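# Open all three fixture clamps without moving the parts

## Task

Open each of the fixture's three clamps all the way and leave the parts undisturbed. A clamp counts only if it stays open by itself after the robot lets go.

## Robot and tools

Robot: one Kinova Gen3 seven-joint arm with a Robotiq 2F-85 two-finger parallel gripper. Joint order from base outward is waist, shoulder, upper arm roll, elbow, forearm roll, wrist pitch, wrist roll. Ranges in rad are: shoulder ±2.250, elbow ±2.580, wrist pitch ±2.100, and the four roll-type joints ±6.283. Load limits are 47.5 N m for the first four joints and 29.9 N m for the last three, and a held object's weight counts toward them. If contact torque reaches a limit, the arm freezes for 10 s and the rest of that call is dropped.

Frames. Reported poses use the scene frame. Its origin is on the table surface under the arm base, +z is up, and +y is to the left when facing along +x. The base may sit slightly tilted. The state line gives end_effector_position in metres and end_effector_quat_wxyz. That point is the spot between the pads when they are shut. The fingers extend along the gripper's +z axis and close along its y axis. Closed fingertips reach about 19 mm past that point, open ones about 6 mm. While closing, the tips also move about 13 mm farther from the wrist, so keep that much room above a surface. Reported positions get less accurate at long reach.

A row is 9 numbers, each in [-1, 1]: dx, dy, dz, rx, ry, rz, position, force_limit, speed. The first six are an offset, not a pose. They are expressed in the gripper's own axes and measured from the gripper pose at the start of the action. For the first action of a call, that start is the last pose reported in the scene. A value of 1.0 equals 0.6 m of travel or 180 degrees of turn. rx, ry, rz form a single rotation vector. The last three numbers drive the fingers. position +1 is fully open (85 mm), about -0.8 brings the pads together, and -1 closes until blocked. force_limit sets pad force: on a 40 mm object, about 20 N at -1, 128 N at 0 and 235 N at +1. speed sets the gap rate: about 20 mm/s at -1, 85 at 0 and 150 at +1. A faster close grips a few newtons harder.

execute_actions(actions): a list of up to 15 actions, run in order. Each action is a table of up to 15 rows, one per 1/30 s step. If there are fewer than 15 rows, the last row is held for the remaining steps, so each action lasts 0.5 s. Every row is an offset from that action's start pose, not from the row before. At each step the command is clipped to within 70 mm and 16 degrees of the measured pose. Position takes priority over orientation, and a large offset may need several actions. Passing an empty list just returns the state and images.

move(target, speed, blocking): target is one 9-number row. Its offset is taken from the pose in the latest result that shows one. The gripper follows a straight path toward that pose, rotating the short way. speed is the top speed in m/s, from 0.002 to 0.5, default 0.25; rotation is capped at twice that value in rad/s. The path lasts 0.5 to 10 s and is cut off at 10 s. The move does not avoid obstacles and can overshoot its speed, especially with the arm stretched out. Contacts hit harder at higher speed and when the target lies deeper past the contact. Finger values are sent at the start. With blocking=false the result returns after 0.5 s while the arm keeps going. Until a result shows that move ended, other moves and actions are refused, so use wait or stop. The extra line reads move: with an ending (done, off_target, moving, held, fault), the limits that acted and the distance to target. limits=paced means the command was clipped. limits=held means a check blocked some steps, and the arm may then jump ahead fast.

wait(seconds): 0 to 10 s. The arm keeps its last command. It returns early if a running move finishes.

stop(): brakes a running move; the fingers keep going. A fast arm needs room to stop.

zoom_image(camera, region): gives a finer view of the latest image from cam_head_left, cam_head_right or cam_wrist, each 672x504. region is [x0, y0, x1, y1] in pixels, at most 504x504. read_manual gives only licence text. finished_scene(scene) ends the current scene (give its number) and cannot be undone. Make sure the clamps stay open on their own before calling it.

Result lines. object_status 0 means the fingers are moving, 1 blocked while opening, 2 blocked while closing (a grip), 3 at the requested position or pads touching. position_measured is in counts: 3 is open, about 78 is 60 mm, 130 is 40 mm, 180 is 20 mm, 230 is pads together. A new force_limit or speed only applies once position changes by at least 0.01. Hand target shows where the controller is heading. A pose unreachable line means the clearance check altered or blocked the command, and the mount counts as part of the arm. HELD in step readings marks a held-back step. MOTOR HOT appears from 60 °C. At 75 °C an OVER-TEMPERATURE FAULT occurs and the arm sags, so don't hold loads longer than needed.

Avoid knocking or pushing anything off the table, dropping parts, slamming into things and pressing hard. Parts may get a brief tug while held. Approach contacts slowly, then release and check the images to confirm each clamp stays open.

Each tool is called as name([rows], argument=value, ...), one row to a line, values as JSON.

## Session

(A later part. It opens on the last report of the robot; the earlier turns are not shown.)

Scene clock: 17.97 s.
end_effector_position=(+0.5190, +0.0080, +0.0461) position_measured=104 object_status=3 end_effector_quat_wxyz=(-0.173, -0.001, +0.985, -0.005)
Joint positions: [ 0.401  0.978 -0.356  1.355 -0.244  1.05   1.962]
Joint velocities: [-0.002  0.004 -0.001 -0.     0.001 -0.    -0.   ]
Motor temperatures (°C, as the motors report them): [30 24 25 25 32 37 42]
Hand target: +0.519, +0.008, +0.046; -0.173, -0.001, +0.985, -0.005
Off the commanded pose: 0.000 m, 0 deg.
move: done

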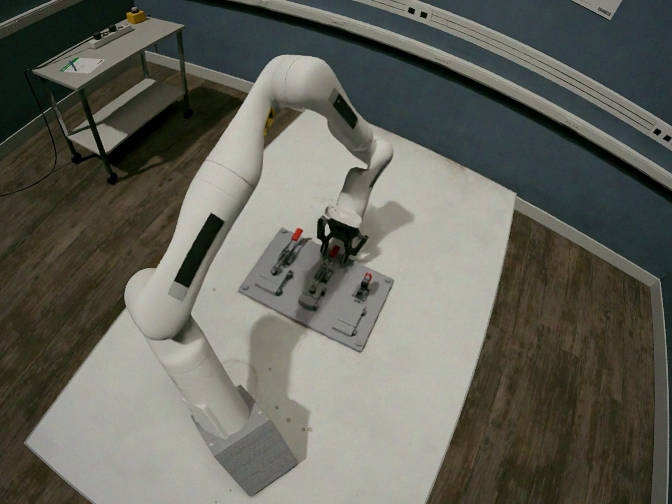

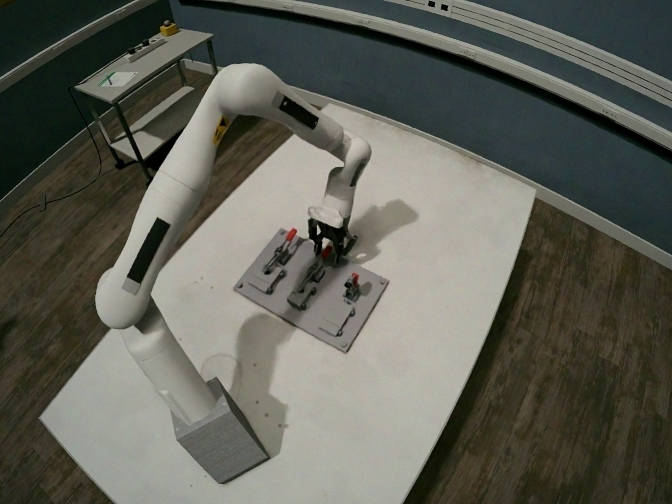

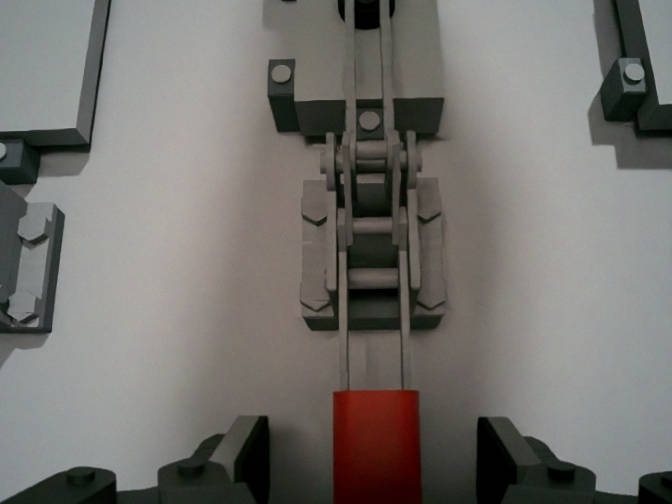

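execute_actions([
  [[0,0.0015,0,0,0,0,-1,-0.3,0.5]],
])

move(target=[0.018,0,-0.021,0,-0.105,0,-1,-0.3,0.5], speed=0.14)

move(target=[0.022,0,-0.024,0,-0.13,0,-1,-0.3,0.5], speed=0.14)

execute_actions([
  [[0,0,0,0,0,0,-0.2,-0.3,1]],
])

move(target=[-0.057,0,0.023,0,0.18,0,-0.2,-0.3,1], speed=0.16)

Scene clock: 18.67 s.
end_effector_position=(+0.5191, +0.0088, +0.0462) position_measured=189 object_status=0 end_effector_quat_wxyz=(-0.173, -0.002, +0.985, -0.005)
Joint positions: [ 0.4    0.977 -0.356  1.356 -0.244  1.049  1.961]
Joint velocities: [-0.     0.001 -0.001  0.     0.001  0.     0.   ]
Motor temperatures (°C, as the motors report them): [30 24 25 25 32 37 42]
Hand target: +0.519, +0.009, +0.046; -0.173, -0.001, +0.985, -0.005
Off the commanded pose: 0.000 m, 0 deg.
Step readings (end_effector_position):
0: (+0.5189, +0.0080, +0.0459)
1: (+0.5190, +0.0082, +0.0461)
2: (+0.5190, +0.0087, +0.0462)
4: (+0.5191, +0.0089, +0.0461)
8: (+0.5190, +0.0089, +0.0461)
15: end_effector_position above

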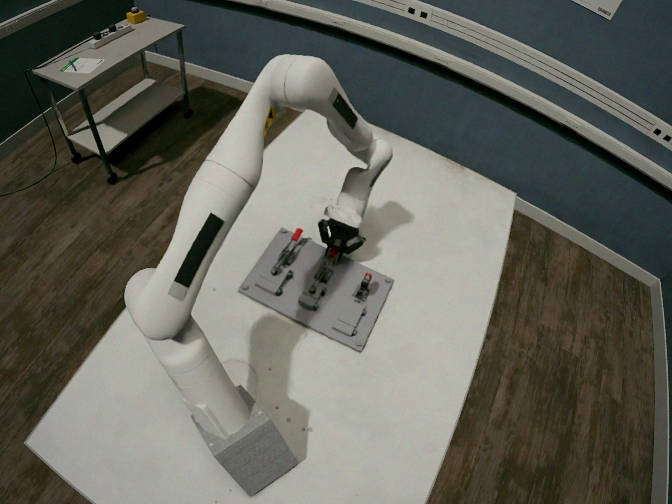

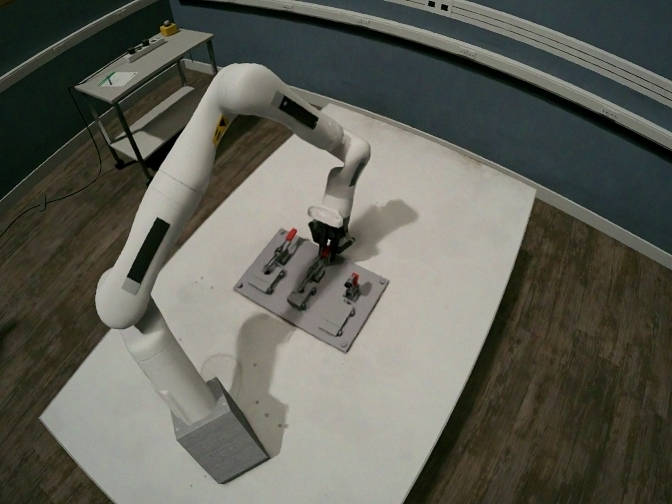

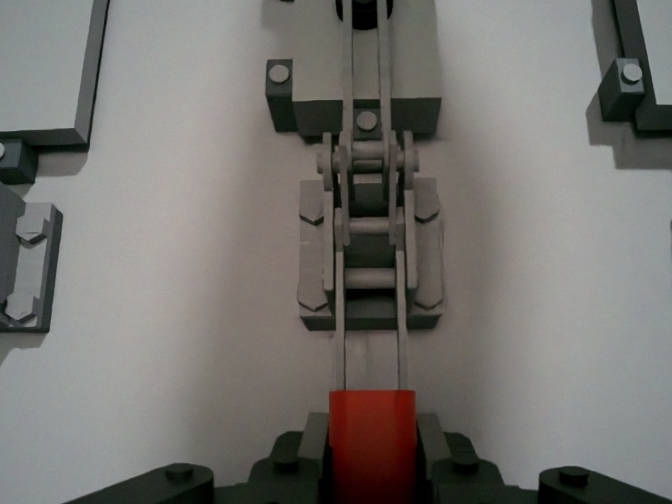

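Scene clock: 20.17 s.
end_effector_position=(+0.5151, +0.0084, +0.0616) position_measured=189 object_status=2 end_effector_quat_wxyz=(-0.007, -0.003, +1.000, -0.006)
Joint positions: [ 0.618  0.85  -0.53   1.762 -0.393  0.531  2.163]
Joint velocities: [ 0.005 -0.001 -0.002  0.003 -0.005 -0.002  0.003]
Motor temperatures (°C, as the motors report them): [30 24 25 25 32 37 42]
Hand target: +0.513, +0.009, +0.062; -0.009, -0.002, +1.000, -0.005
Off the commanded pose: 0.002 m, 0 deg.
move: done

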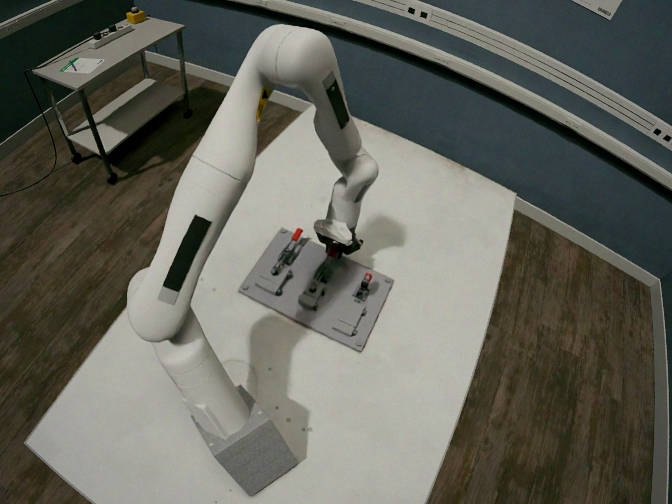

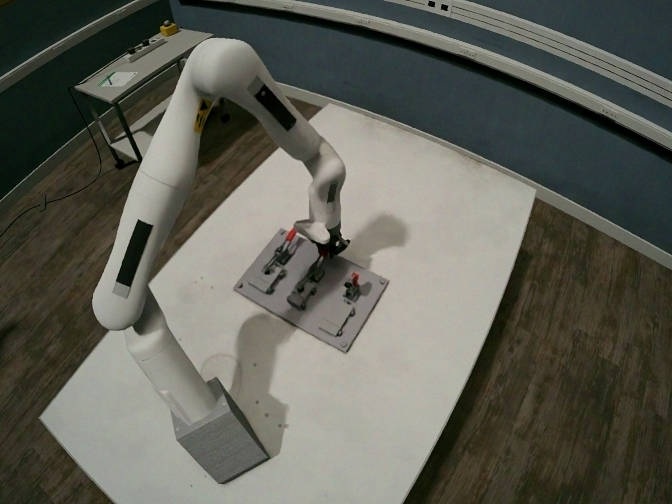

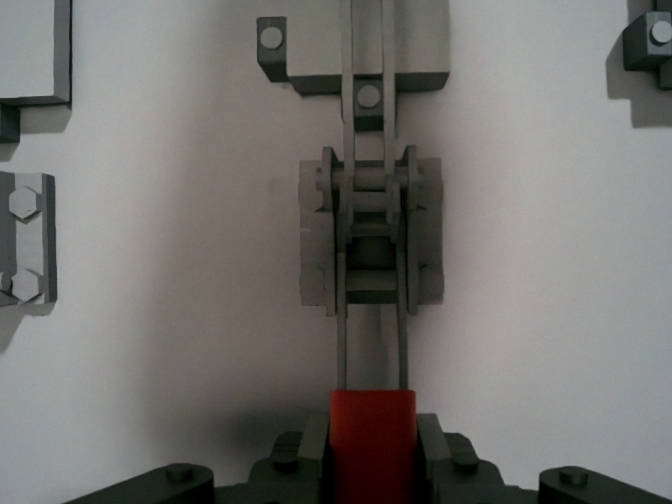

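Scene clock: 21.93 s.
end_effector_position=(+0.5043, +0.0079, +0.0769) position_measured=189 object_status=2 end_effector_quat_wxyz=(+0.198, -0.005, +0.980, -0.006)
Joint positions: [ 1.036  1.056 -1.029  2.185 -0.396 -0.234  2.391]
Joint velocities: [ 0.008  0.01  -0.006  0.001  0.006 -0.    -0.004]
Motor temperatures (°C, as the motors report them): [30 24 25 25 32 37 42]
Hand target: +0.502, +0.008, +0.076; +0.196, -0.005, +0.981, -0.005
Off the commanded pose: 0.002 m, 0 deg.
move: done

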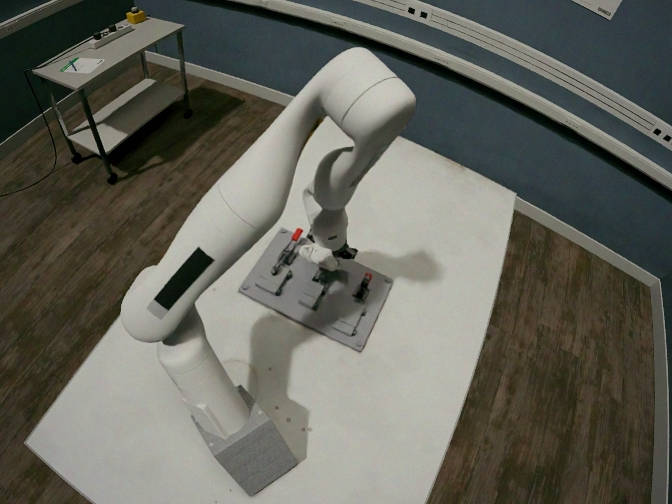

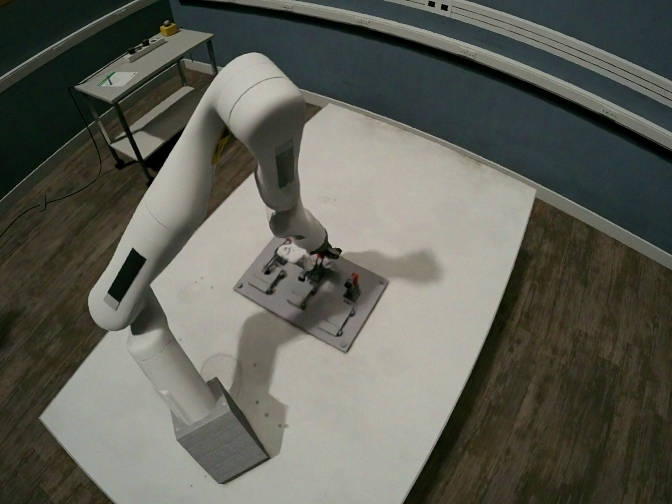

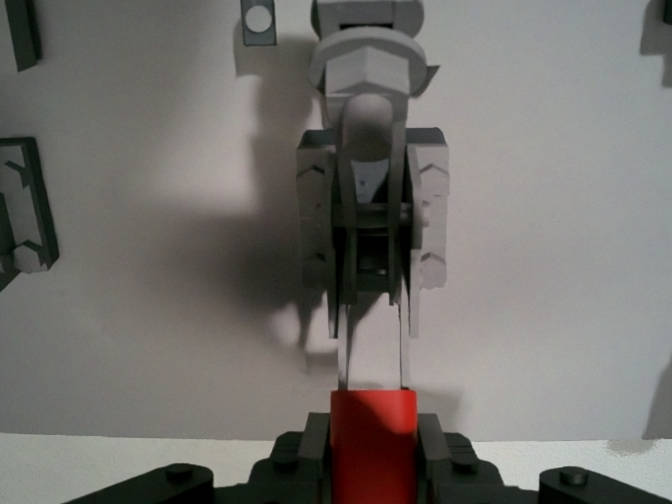

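Scene clock: 22.43 s.
end_effector_position=(+0.5043, +0.0079, +0.0769) position_measured=154 object_status=0 end_effector_quat_wxyz=(+0.198, -0.005, +0.980, -0.006)
Joint positions: [ 1.036  1.056 -1.029  2.185 -0.396 -0.234  2.391]
Joint velocities: [ 0.    -0.    -0.     0.    -0.    -0.     0.001]
Motor temperatures (°C, as the motors report them): [30 24 25 25 32 37 42]
Hand target: +0.504, +0.008, +0.077; +0.198, -0.005, +0.980, -0.006
Off the commanded pose: 0.000 m, 0 deg.
Step readings (end_effector_position):
0: (+0.5043, +0.0079, +0.0769)
1: (+0.5046, +0.0079, +0.0770)
2: (+0.5050, +0.0078, +0.0771)
4: (+0.5047, +0.0078, +0.0770)
8: (+0.5043, +0.0079, +0.0769)
15: end_effector_position above

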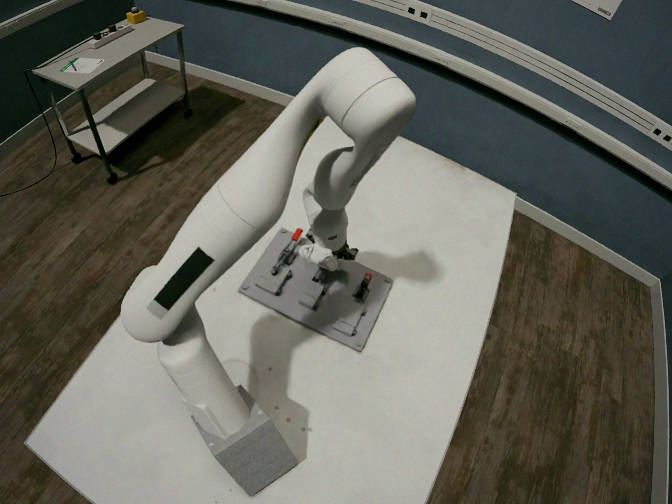

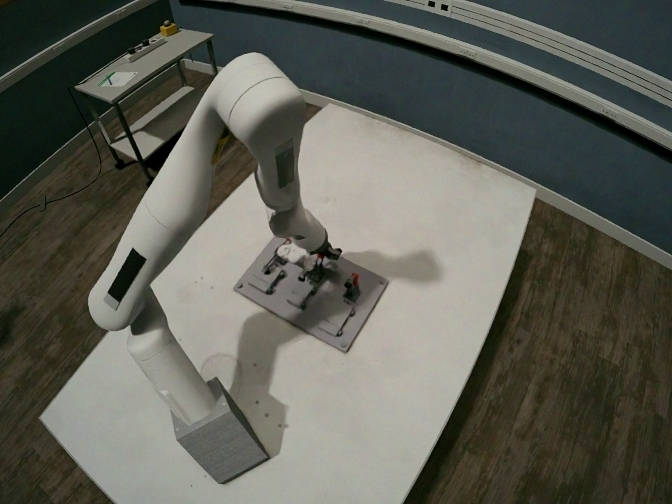

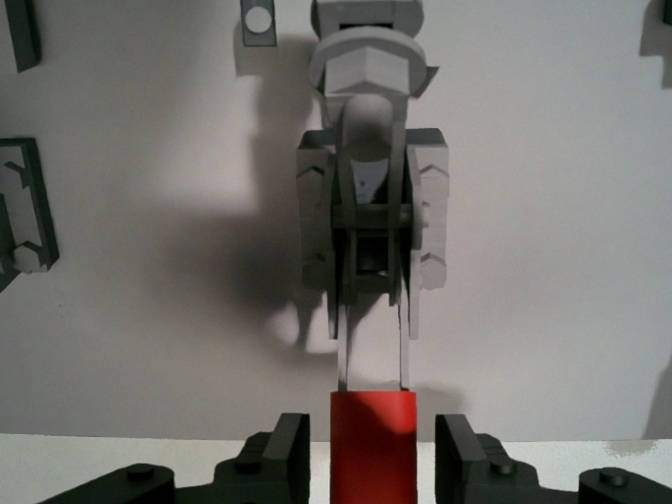

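Scene clock: 24.50 s.
end_effector_position=(+0.5418, +0.0082, +0.0784) position_measured=154 object_status=3 end_effector_quat_wxyz=(-0.082, -0.002, +0.997, -0.008)
Joint positions: [ 0.498  0.873 -0.405  1.493 -0.311  0.874  2.032]
Joint velocities: [-0.009  0.009 -0.005 -0.004  0.002  0.002 -0.004]
Motor temperatures (°C, as the motors report them): [30 24 25 25 32 37 42]
Hand target: +0.542, +0.009, +0.078; -0.083, -0.003, +0.997, -0.007
Off the commanded pose: 0.001 m, 0 deg.
move: done

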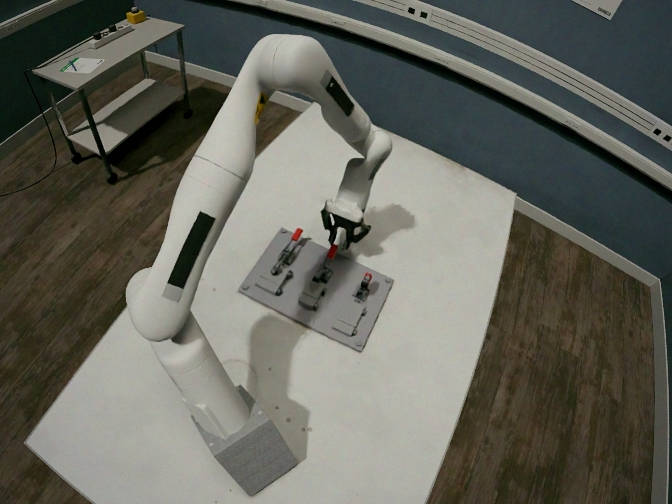

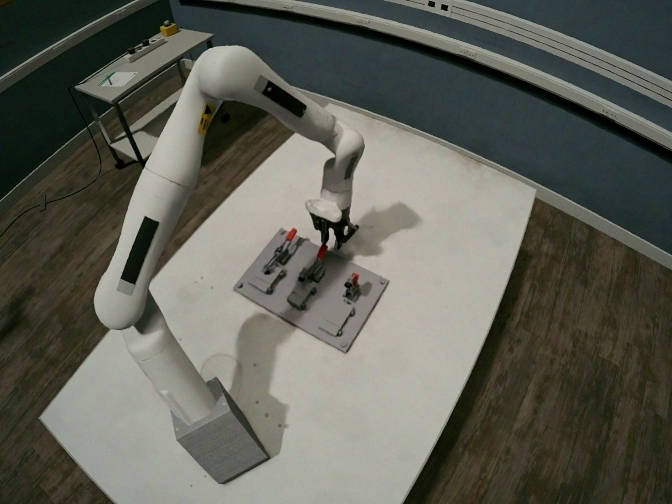

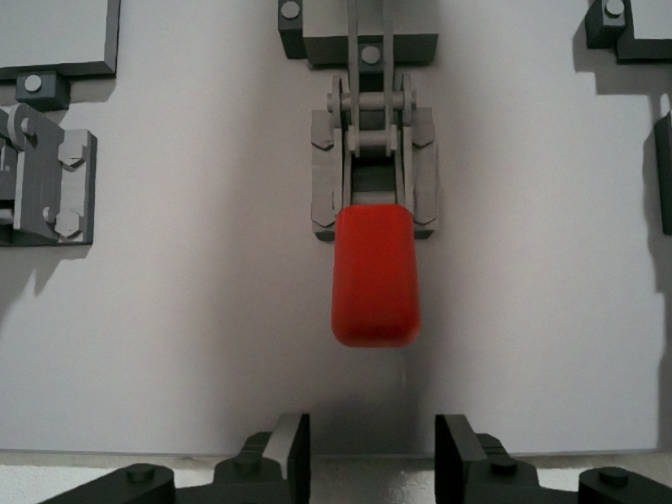

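execute_actions([
  [[-0.001,0,0.007,0,0,0,-1,-0.3,1]],
])

move(target=[0.082,0,0.014,0,0,0,-1,-0.3,1], speed=0.035)

move(target=[0.014,0,0.0025,0,0,0,-1,-0.3,1], speed=0.015)

Scene clock: 25.13 s.
end_effector_position=(+0.5417, +0.0081, +0.0741) position_measured=231 object_status=3 end_effector_quat_wxyz=(-0.082, -0.002, +0.997, -0.008)
Joint positions: [ 0.493  0.879 -0.405  1.493 -0.311  0.866  2.032]
Joint velocities: [-0.     0.002  0.    -0.     0.     0.     0.   ]
Motor temperatures (°C, as the motors report them): [30 24 25 25 32 37 42]
Hand target: +0.542, +0.008, +0.074; -0.082, -0.002, +0.997, -0.008
Off the commanded pose: 0.000 m, 0 deg.
Step readings (end_effector_position):
0: (+0.5417, +0.0085, +0.0779)
1: (+0.5416, +0.0085, +0.0770)
2: (+0.5418, +0.0081, +0.0750)
4: (+0.5417, +0.0082, +0.0743)
8: (+0.5418, +0.0081, +0.0742)
15: end_effector_position above

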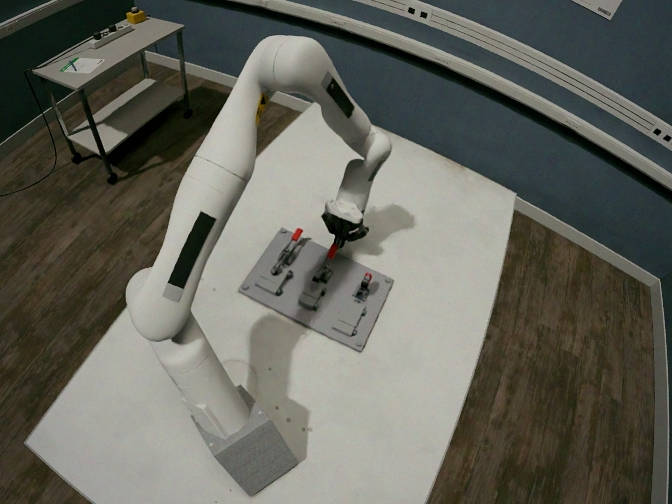

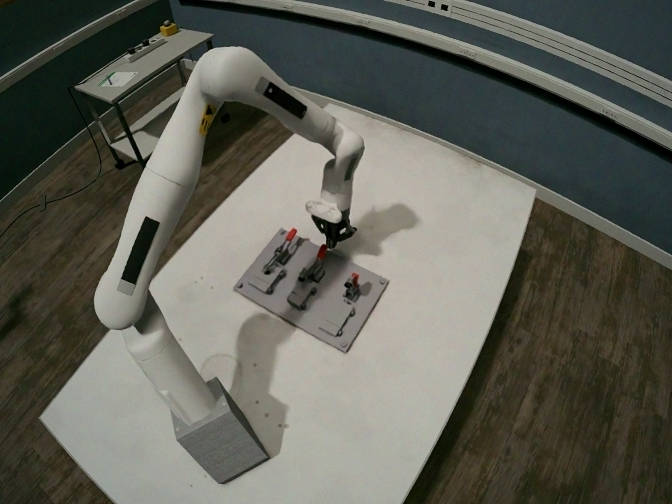

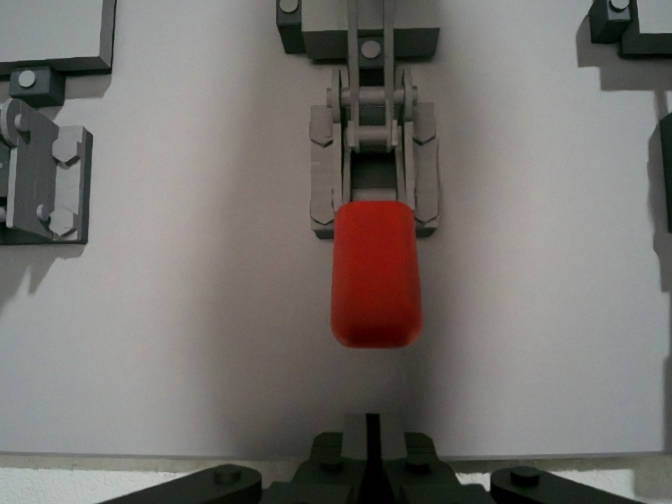

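Scene clock: 26.80 s.
end_effector_position=(+0.4921, +0.0076, +0.0738) position_measured=231 object_status=3 end_effector_quat_wxyz=(-0.082, -0.002, +0.997, -0.008)
Joint positions: [ 0.552  0.834 -0.438  1.681 -0.332  0.745  2.094]
Joint velocities: [ 0.001 -0.002 -0.     0.001 -0.001 -0.001  0.001]
Motor temperatures (°C, as the motors report them): [30 24 25 25 32 37 42]
Hand target: +0.492, +0.008, +0.074; -0.082, -0.002, +0.997, -0.008
Off the commanded pose: 0.000 m, 0 deg.
move: done

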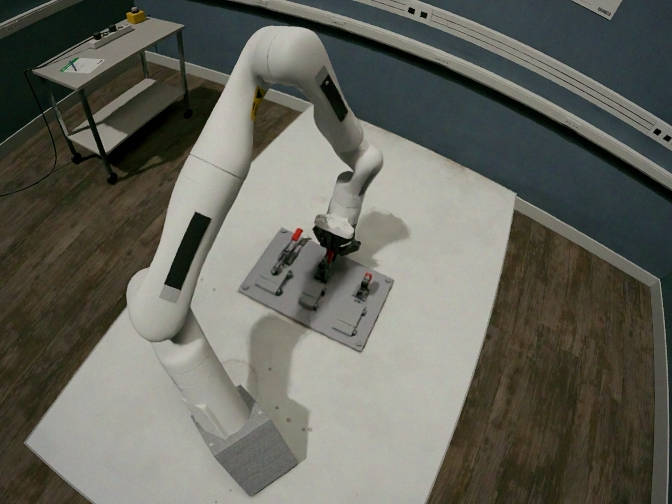

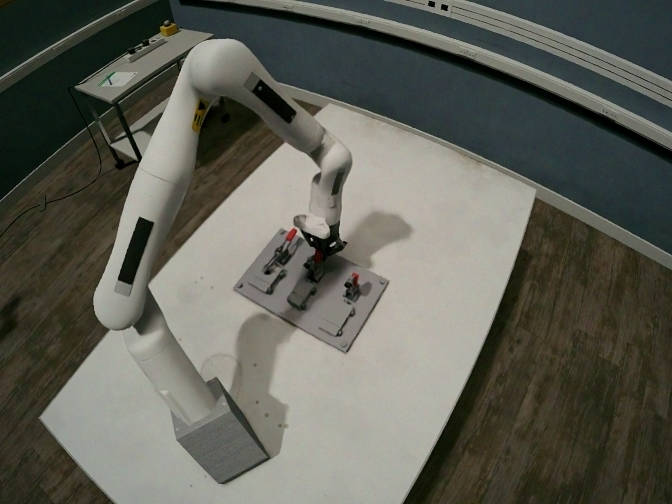

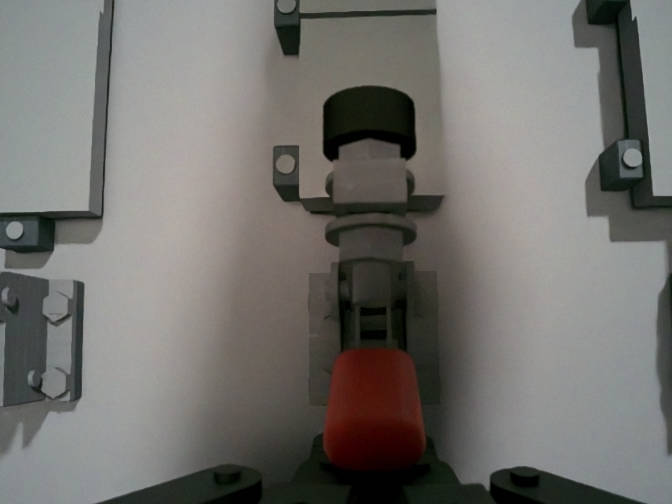

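Scene clock: 27.60 s.
end_effector_position=(+0.4846, +0.0075, +0.0739) position_measured=231 object_status=3 end_effector_quat_wxyz=(-0.081, -0.003, +0.997, -0.008)
Joint positions: [ 0.563  0.828 -0.444  1.71  -0.336  0.723  2.105]
Joint velocities: [ 0.    -0.001 -0.     0.    -0.    -0.     0.   ]
Motor temperatures (°C, as the motors report them): [30 24 25 25 32 37 42]
Hand target: +0.484, +0.008, +0.074; -0.082, -0.002, +0.997, -0.008
Off the commanded pose: 0.001 m, 0 deg.
move: done

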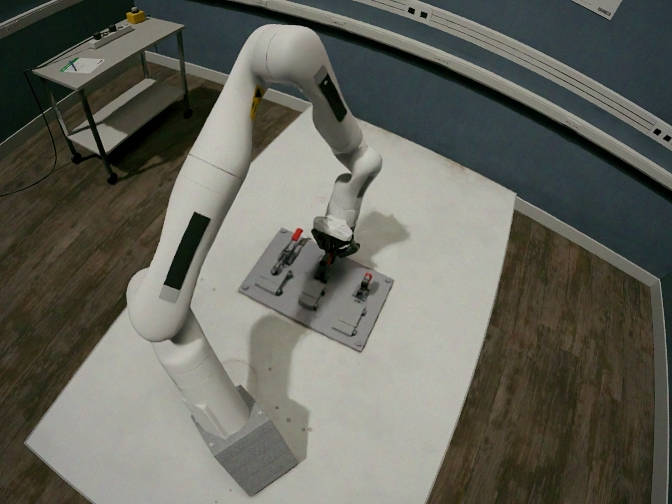

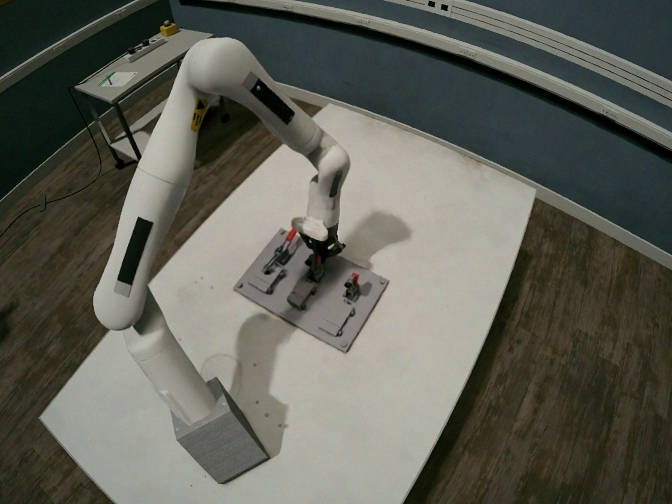

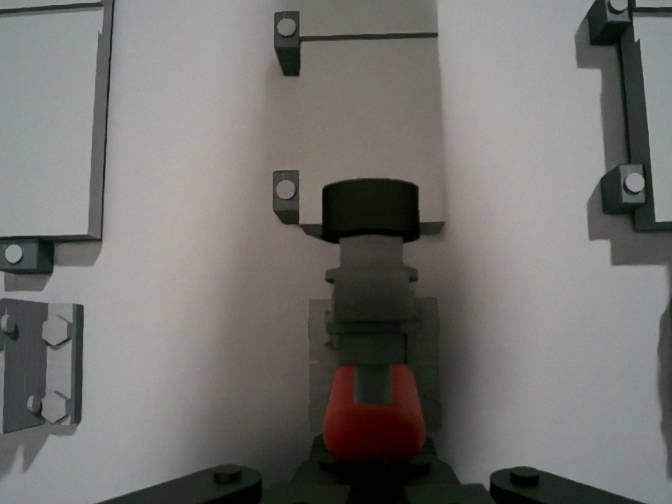

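move(target=[0.008,0,0.0015,0,0,0,-1,-0.3,1], speed=0.012)

Scene clock: 28.37 s.
end_effector_position=(+0.4843, +0.0074, +0.0742) position_measured=231 object_status=3 end_effector_quat_wxyz=(-0.076, -0.004, +0.997, -0.009)
Joint positions: [ 0.568  0.824 -0.449  1.722 -0.34   0.708  2.112]
Joint velocities: [-0.     0.001  0.001  0.    -0.001  0.     0.001]
Motor temperatures (°C, as the motors report them): [30 24 25 25 32 37 42]
Hand target: +0.480, +0.007, +0.074; -0.081, -0.003, +0.997, -0.008
Off the commanded pose: 0.005 m, 1 deg.
move: off_target

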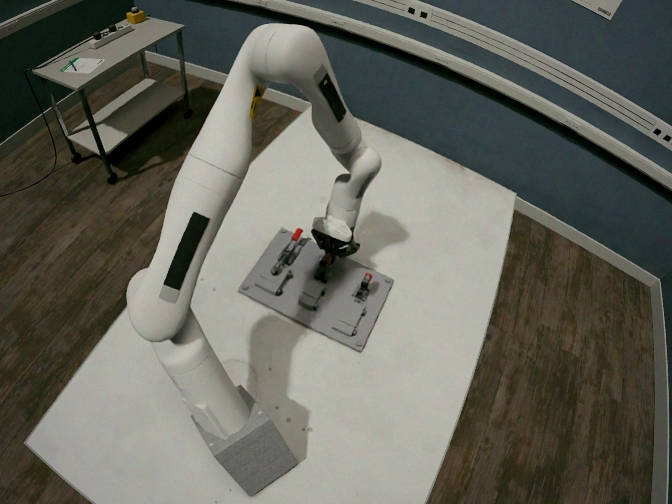

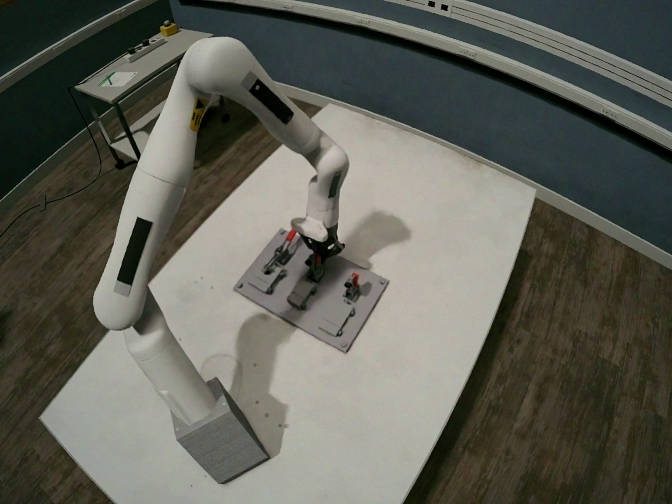

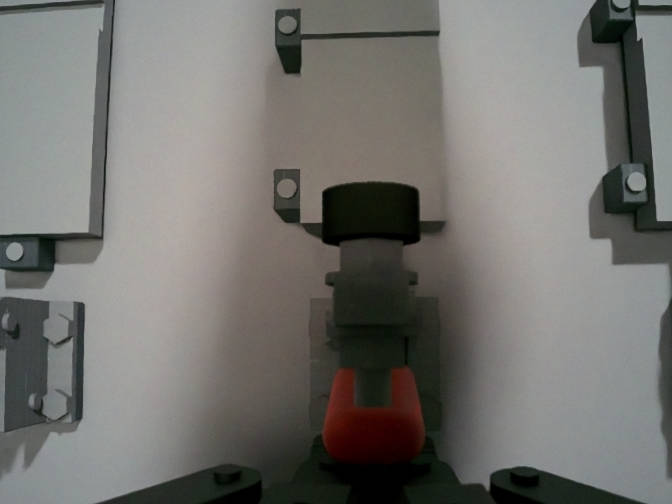

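move(target=[-0.047,0.184,-0.06,-0.0055,0.063,0,0.2,-0.3,0], speed=0.15)

Scene clock: 29.67 s.
end_effector_position=(+0.5164, +0.1184, +0.1039) position_measured=104 object_status=3 end_effector_quat_wxyz=(-0.174, -0.002, +0.985, -0.001)
Joint positions: [ 0.338  0.764 -0.405  1.434 -0.288  1.124  1.819]
Joint velocities: [-0.006  0.003 -0.004 -0.002  0.002  0.    -0.001]
Motor temperatures (°C, as the motors report them): [30 24 25 25 32 37 42]
Hand target: +0.516, +0.119, +0.104; -0.174, -0.002, +0.985, -0.001
Off the commanded pose: 0.000 m, 0 deg.
move: done

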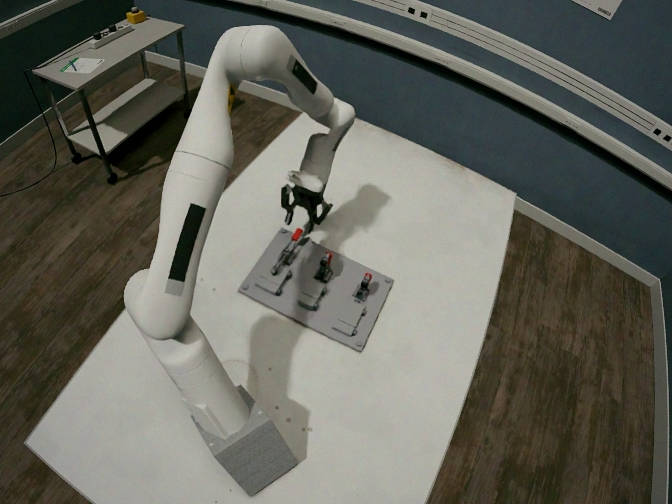

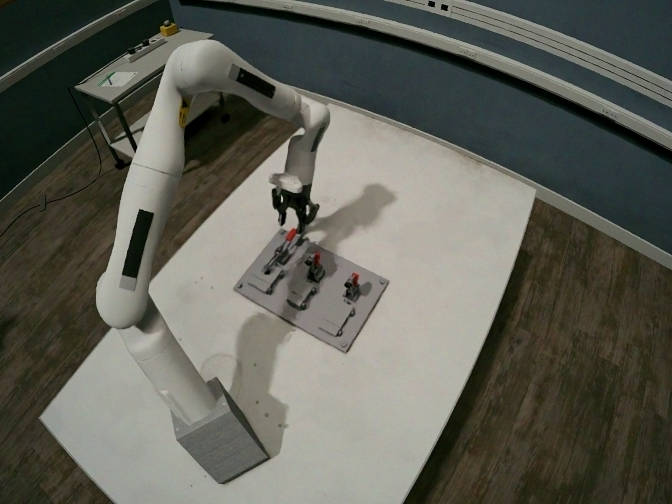

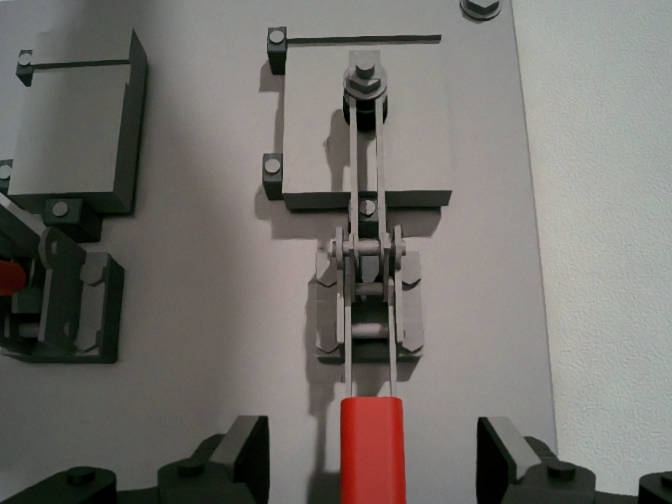

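move(target=[-0.033,0,0.089,0,0,0,0.2,-0.3,0], speed=0.1)

Scene clock: 30.60 s.
end_effector_position=(+0.5170, +0.1183, +0.0473) position_measured=104 object_status=3 end_effector_quat_wxyz=(-0.174, -0.002, +0.985, -0.001)
Joint positions: [ 0.276  0.852 -0.401  1.428 -0.284  1.023  1.806]
Joint velocities: [-0.003  0.004 -0.001 -0.     0.001  0.    -0.   ]
Motor temperatures (°C, as the motors report them): [30 24 25 25 32 37 42]
Hand target: +0.517, +0.118, +0.047; -0.174, -0.002, +0.985, -0.001
Off the commanded pose: 0.000 m, 0 deg.
move: done

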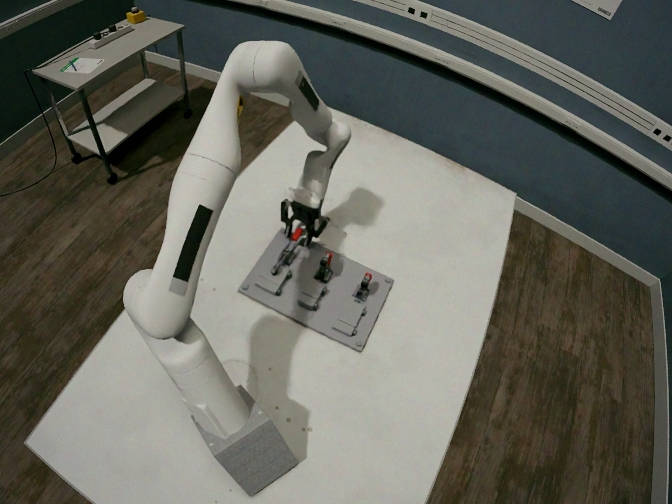

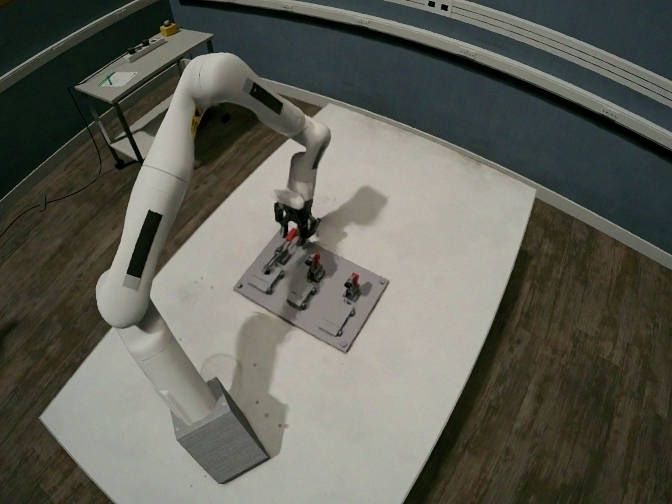

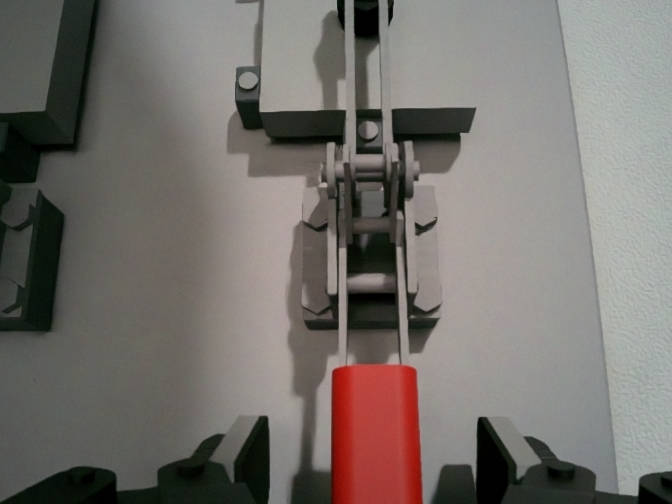

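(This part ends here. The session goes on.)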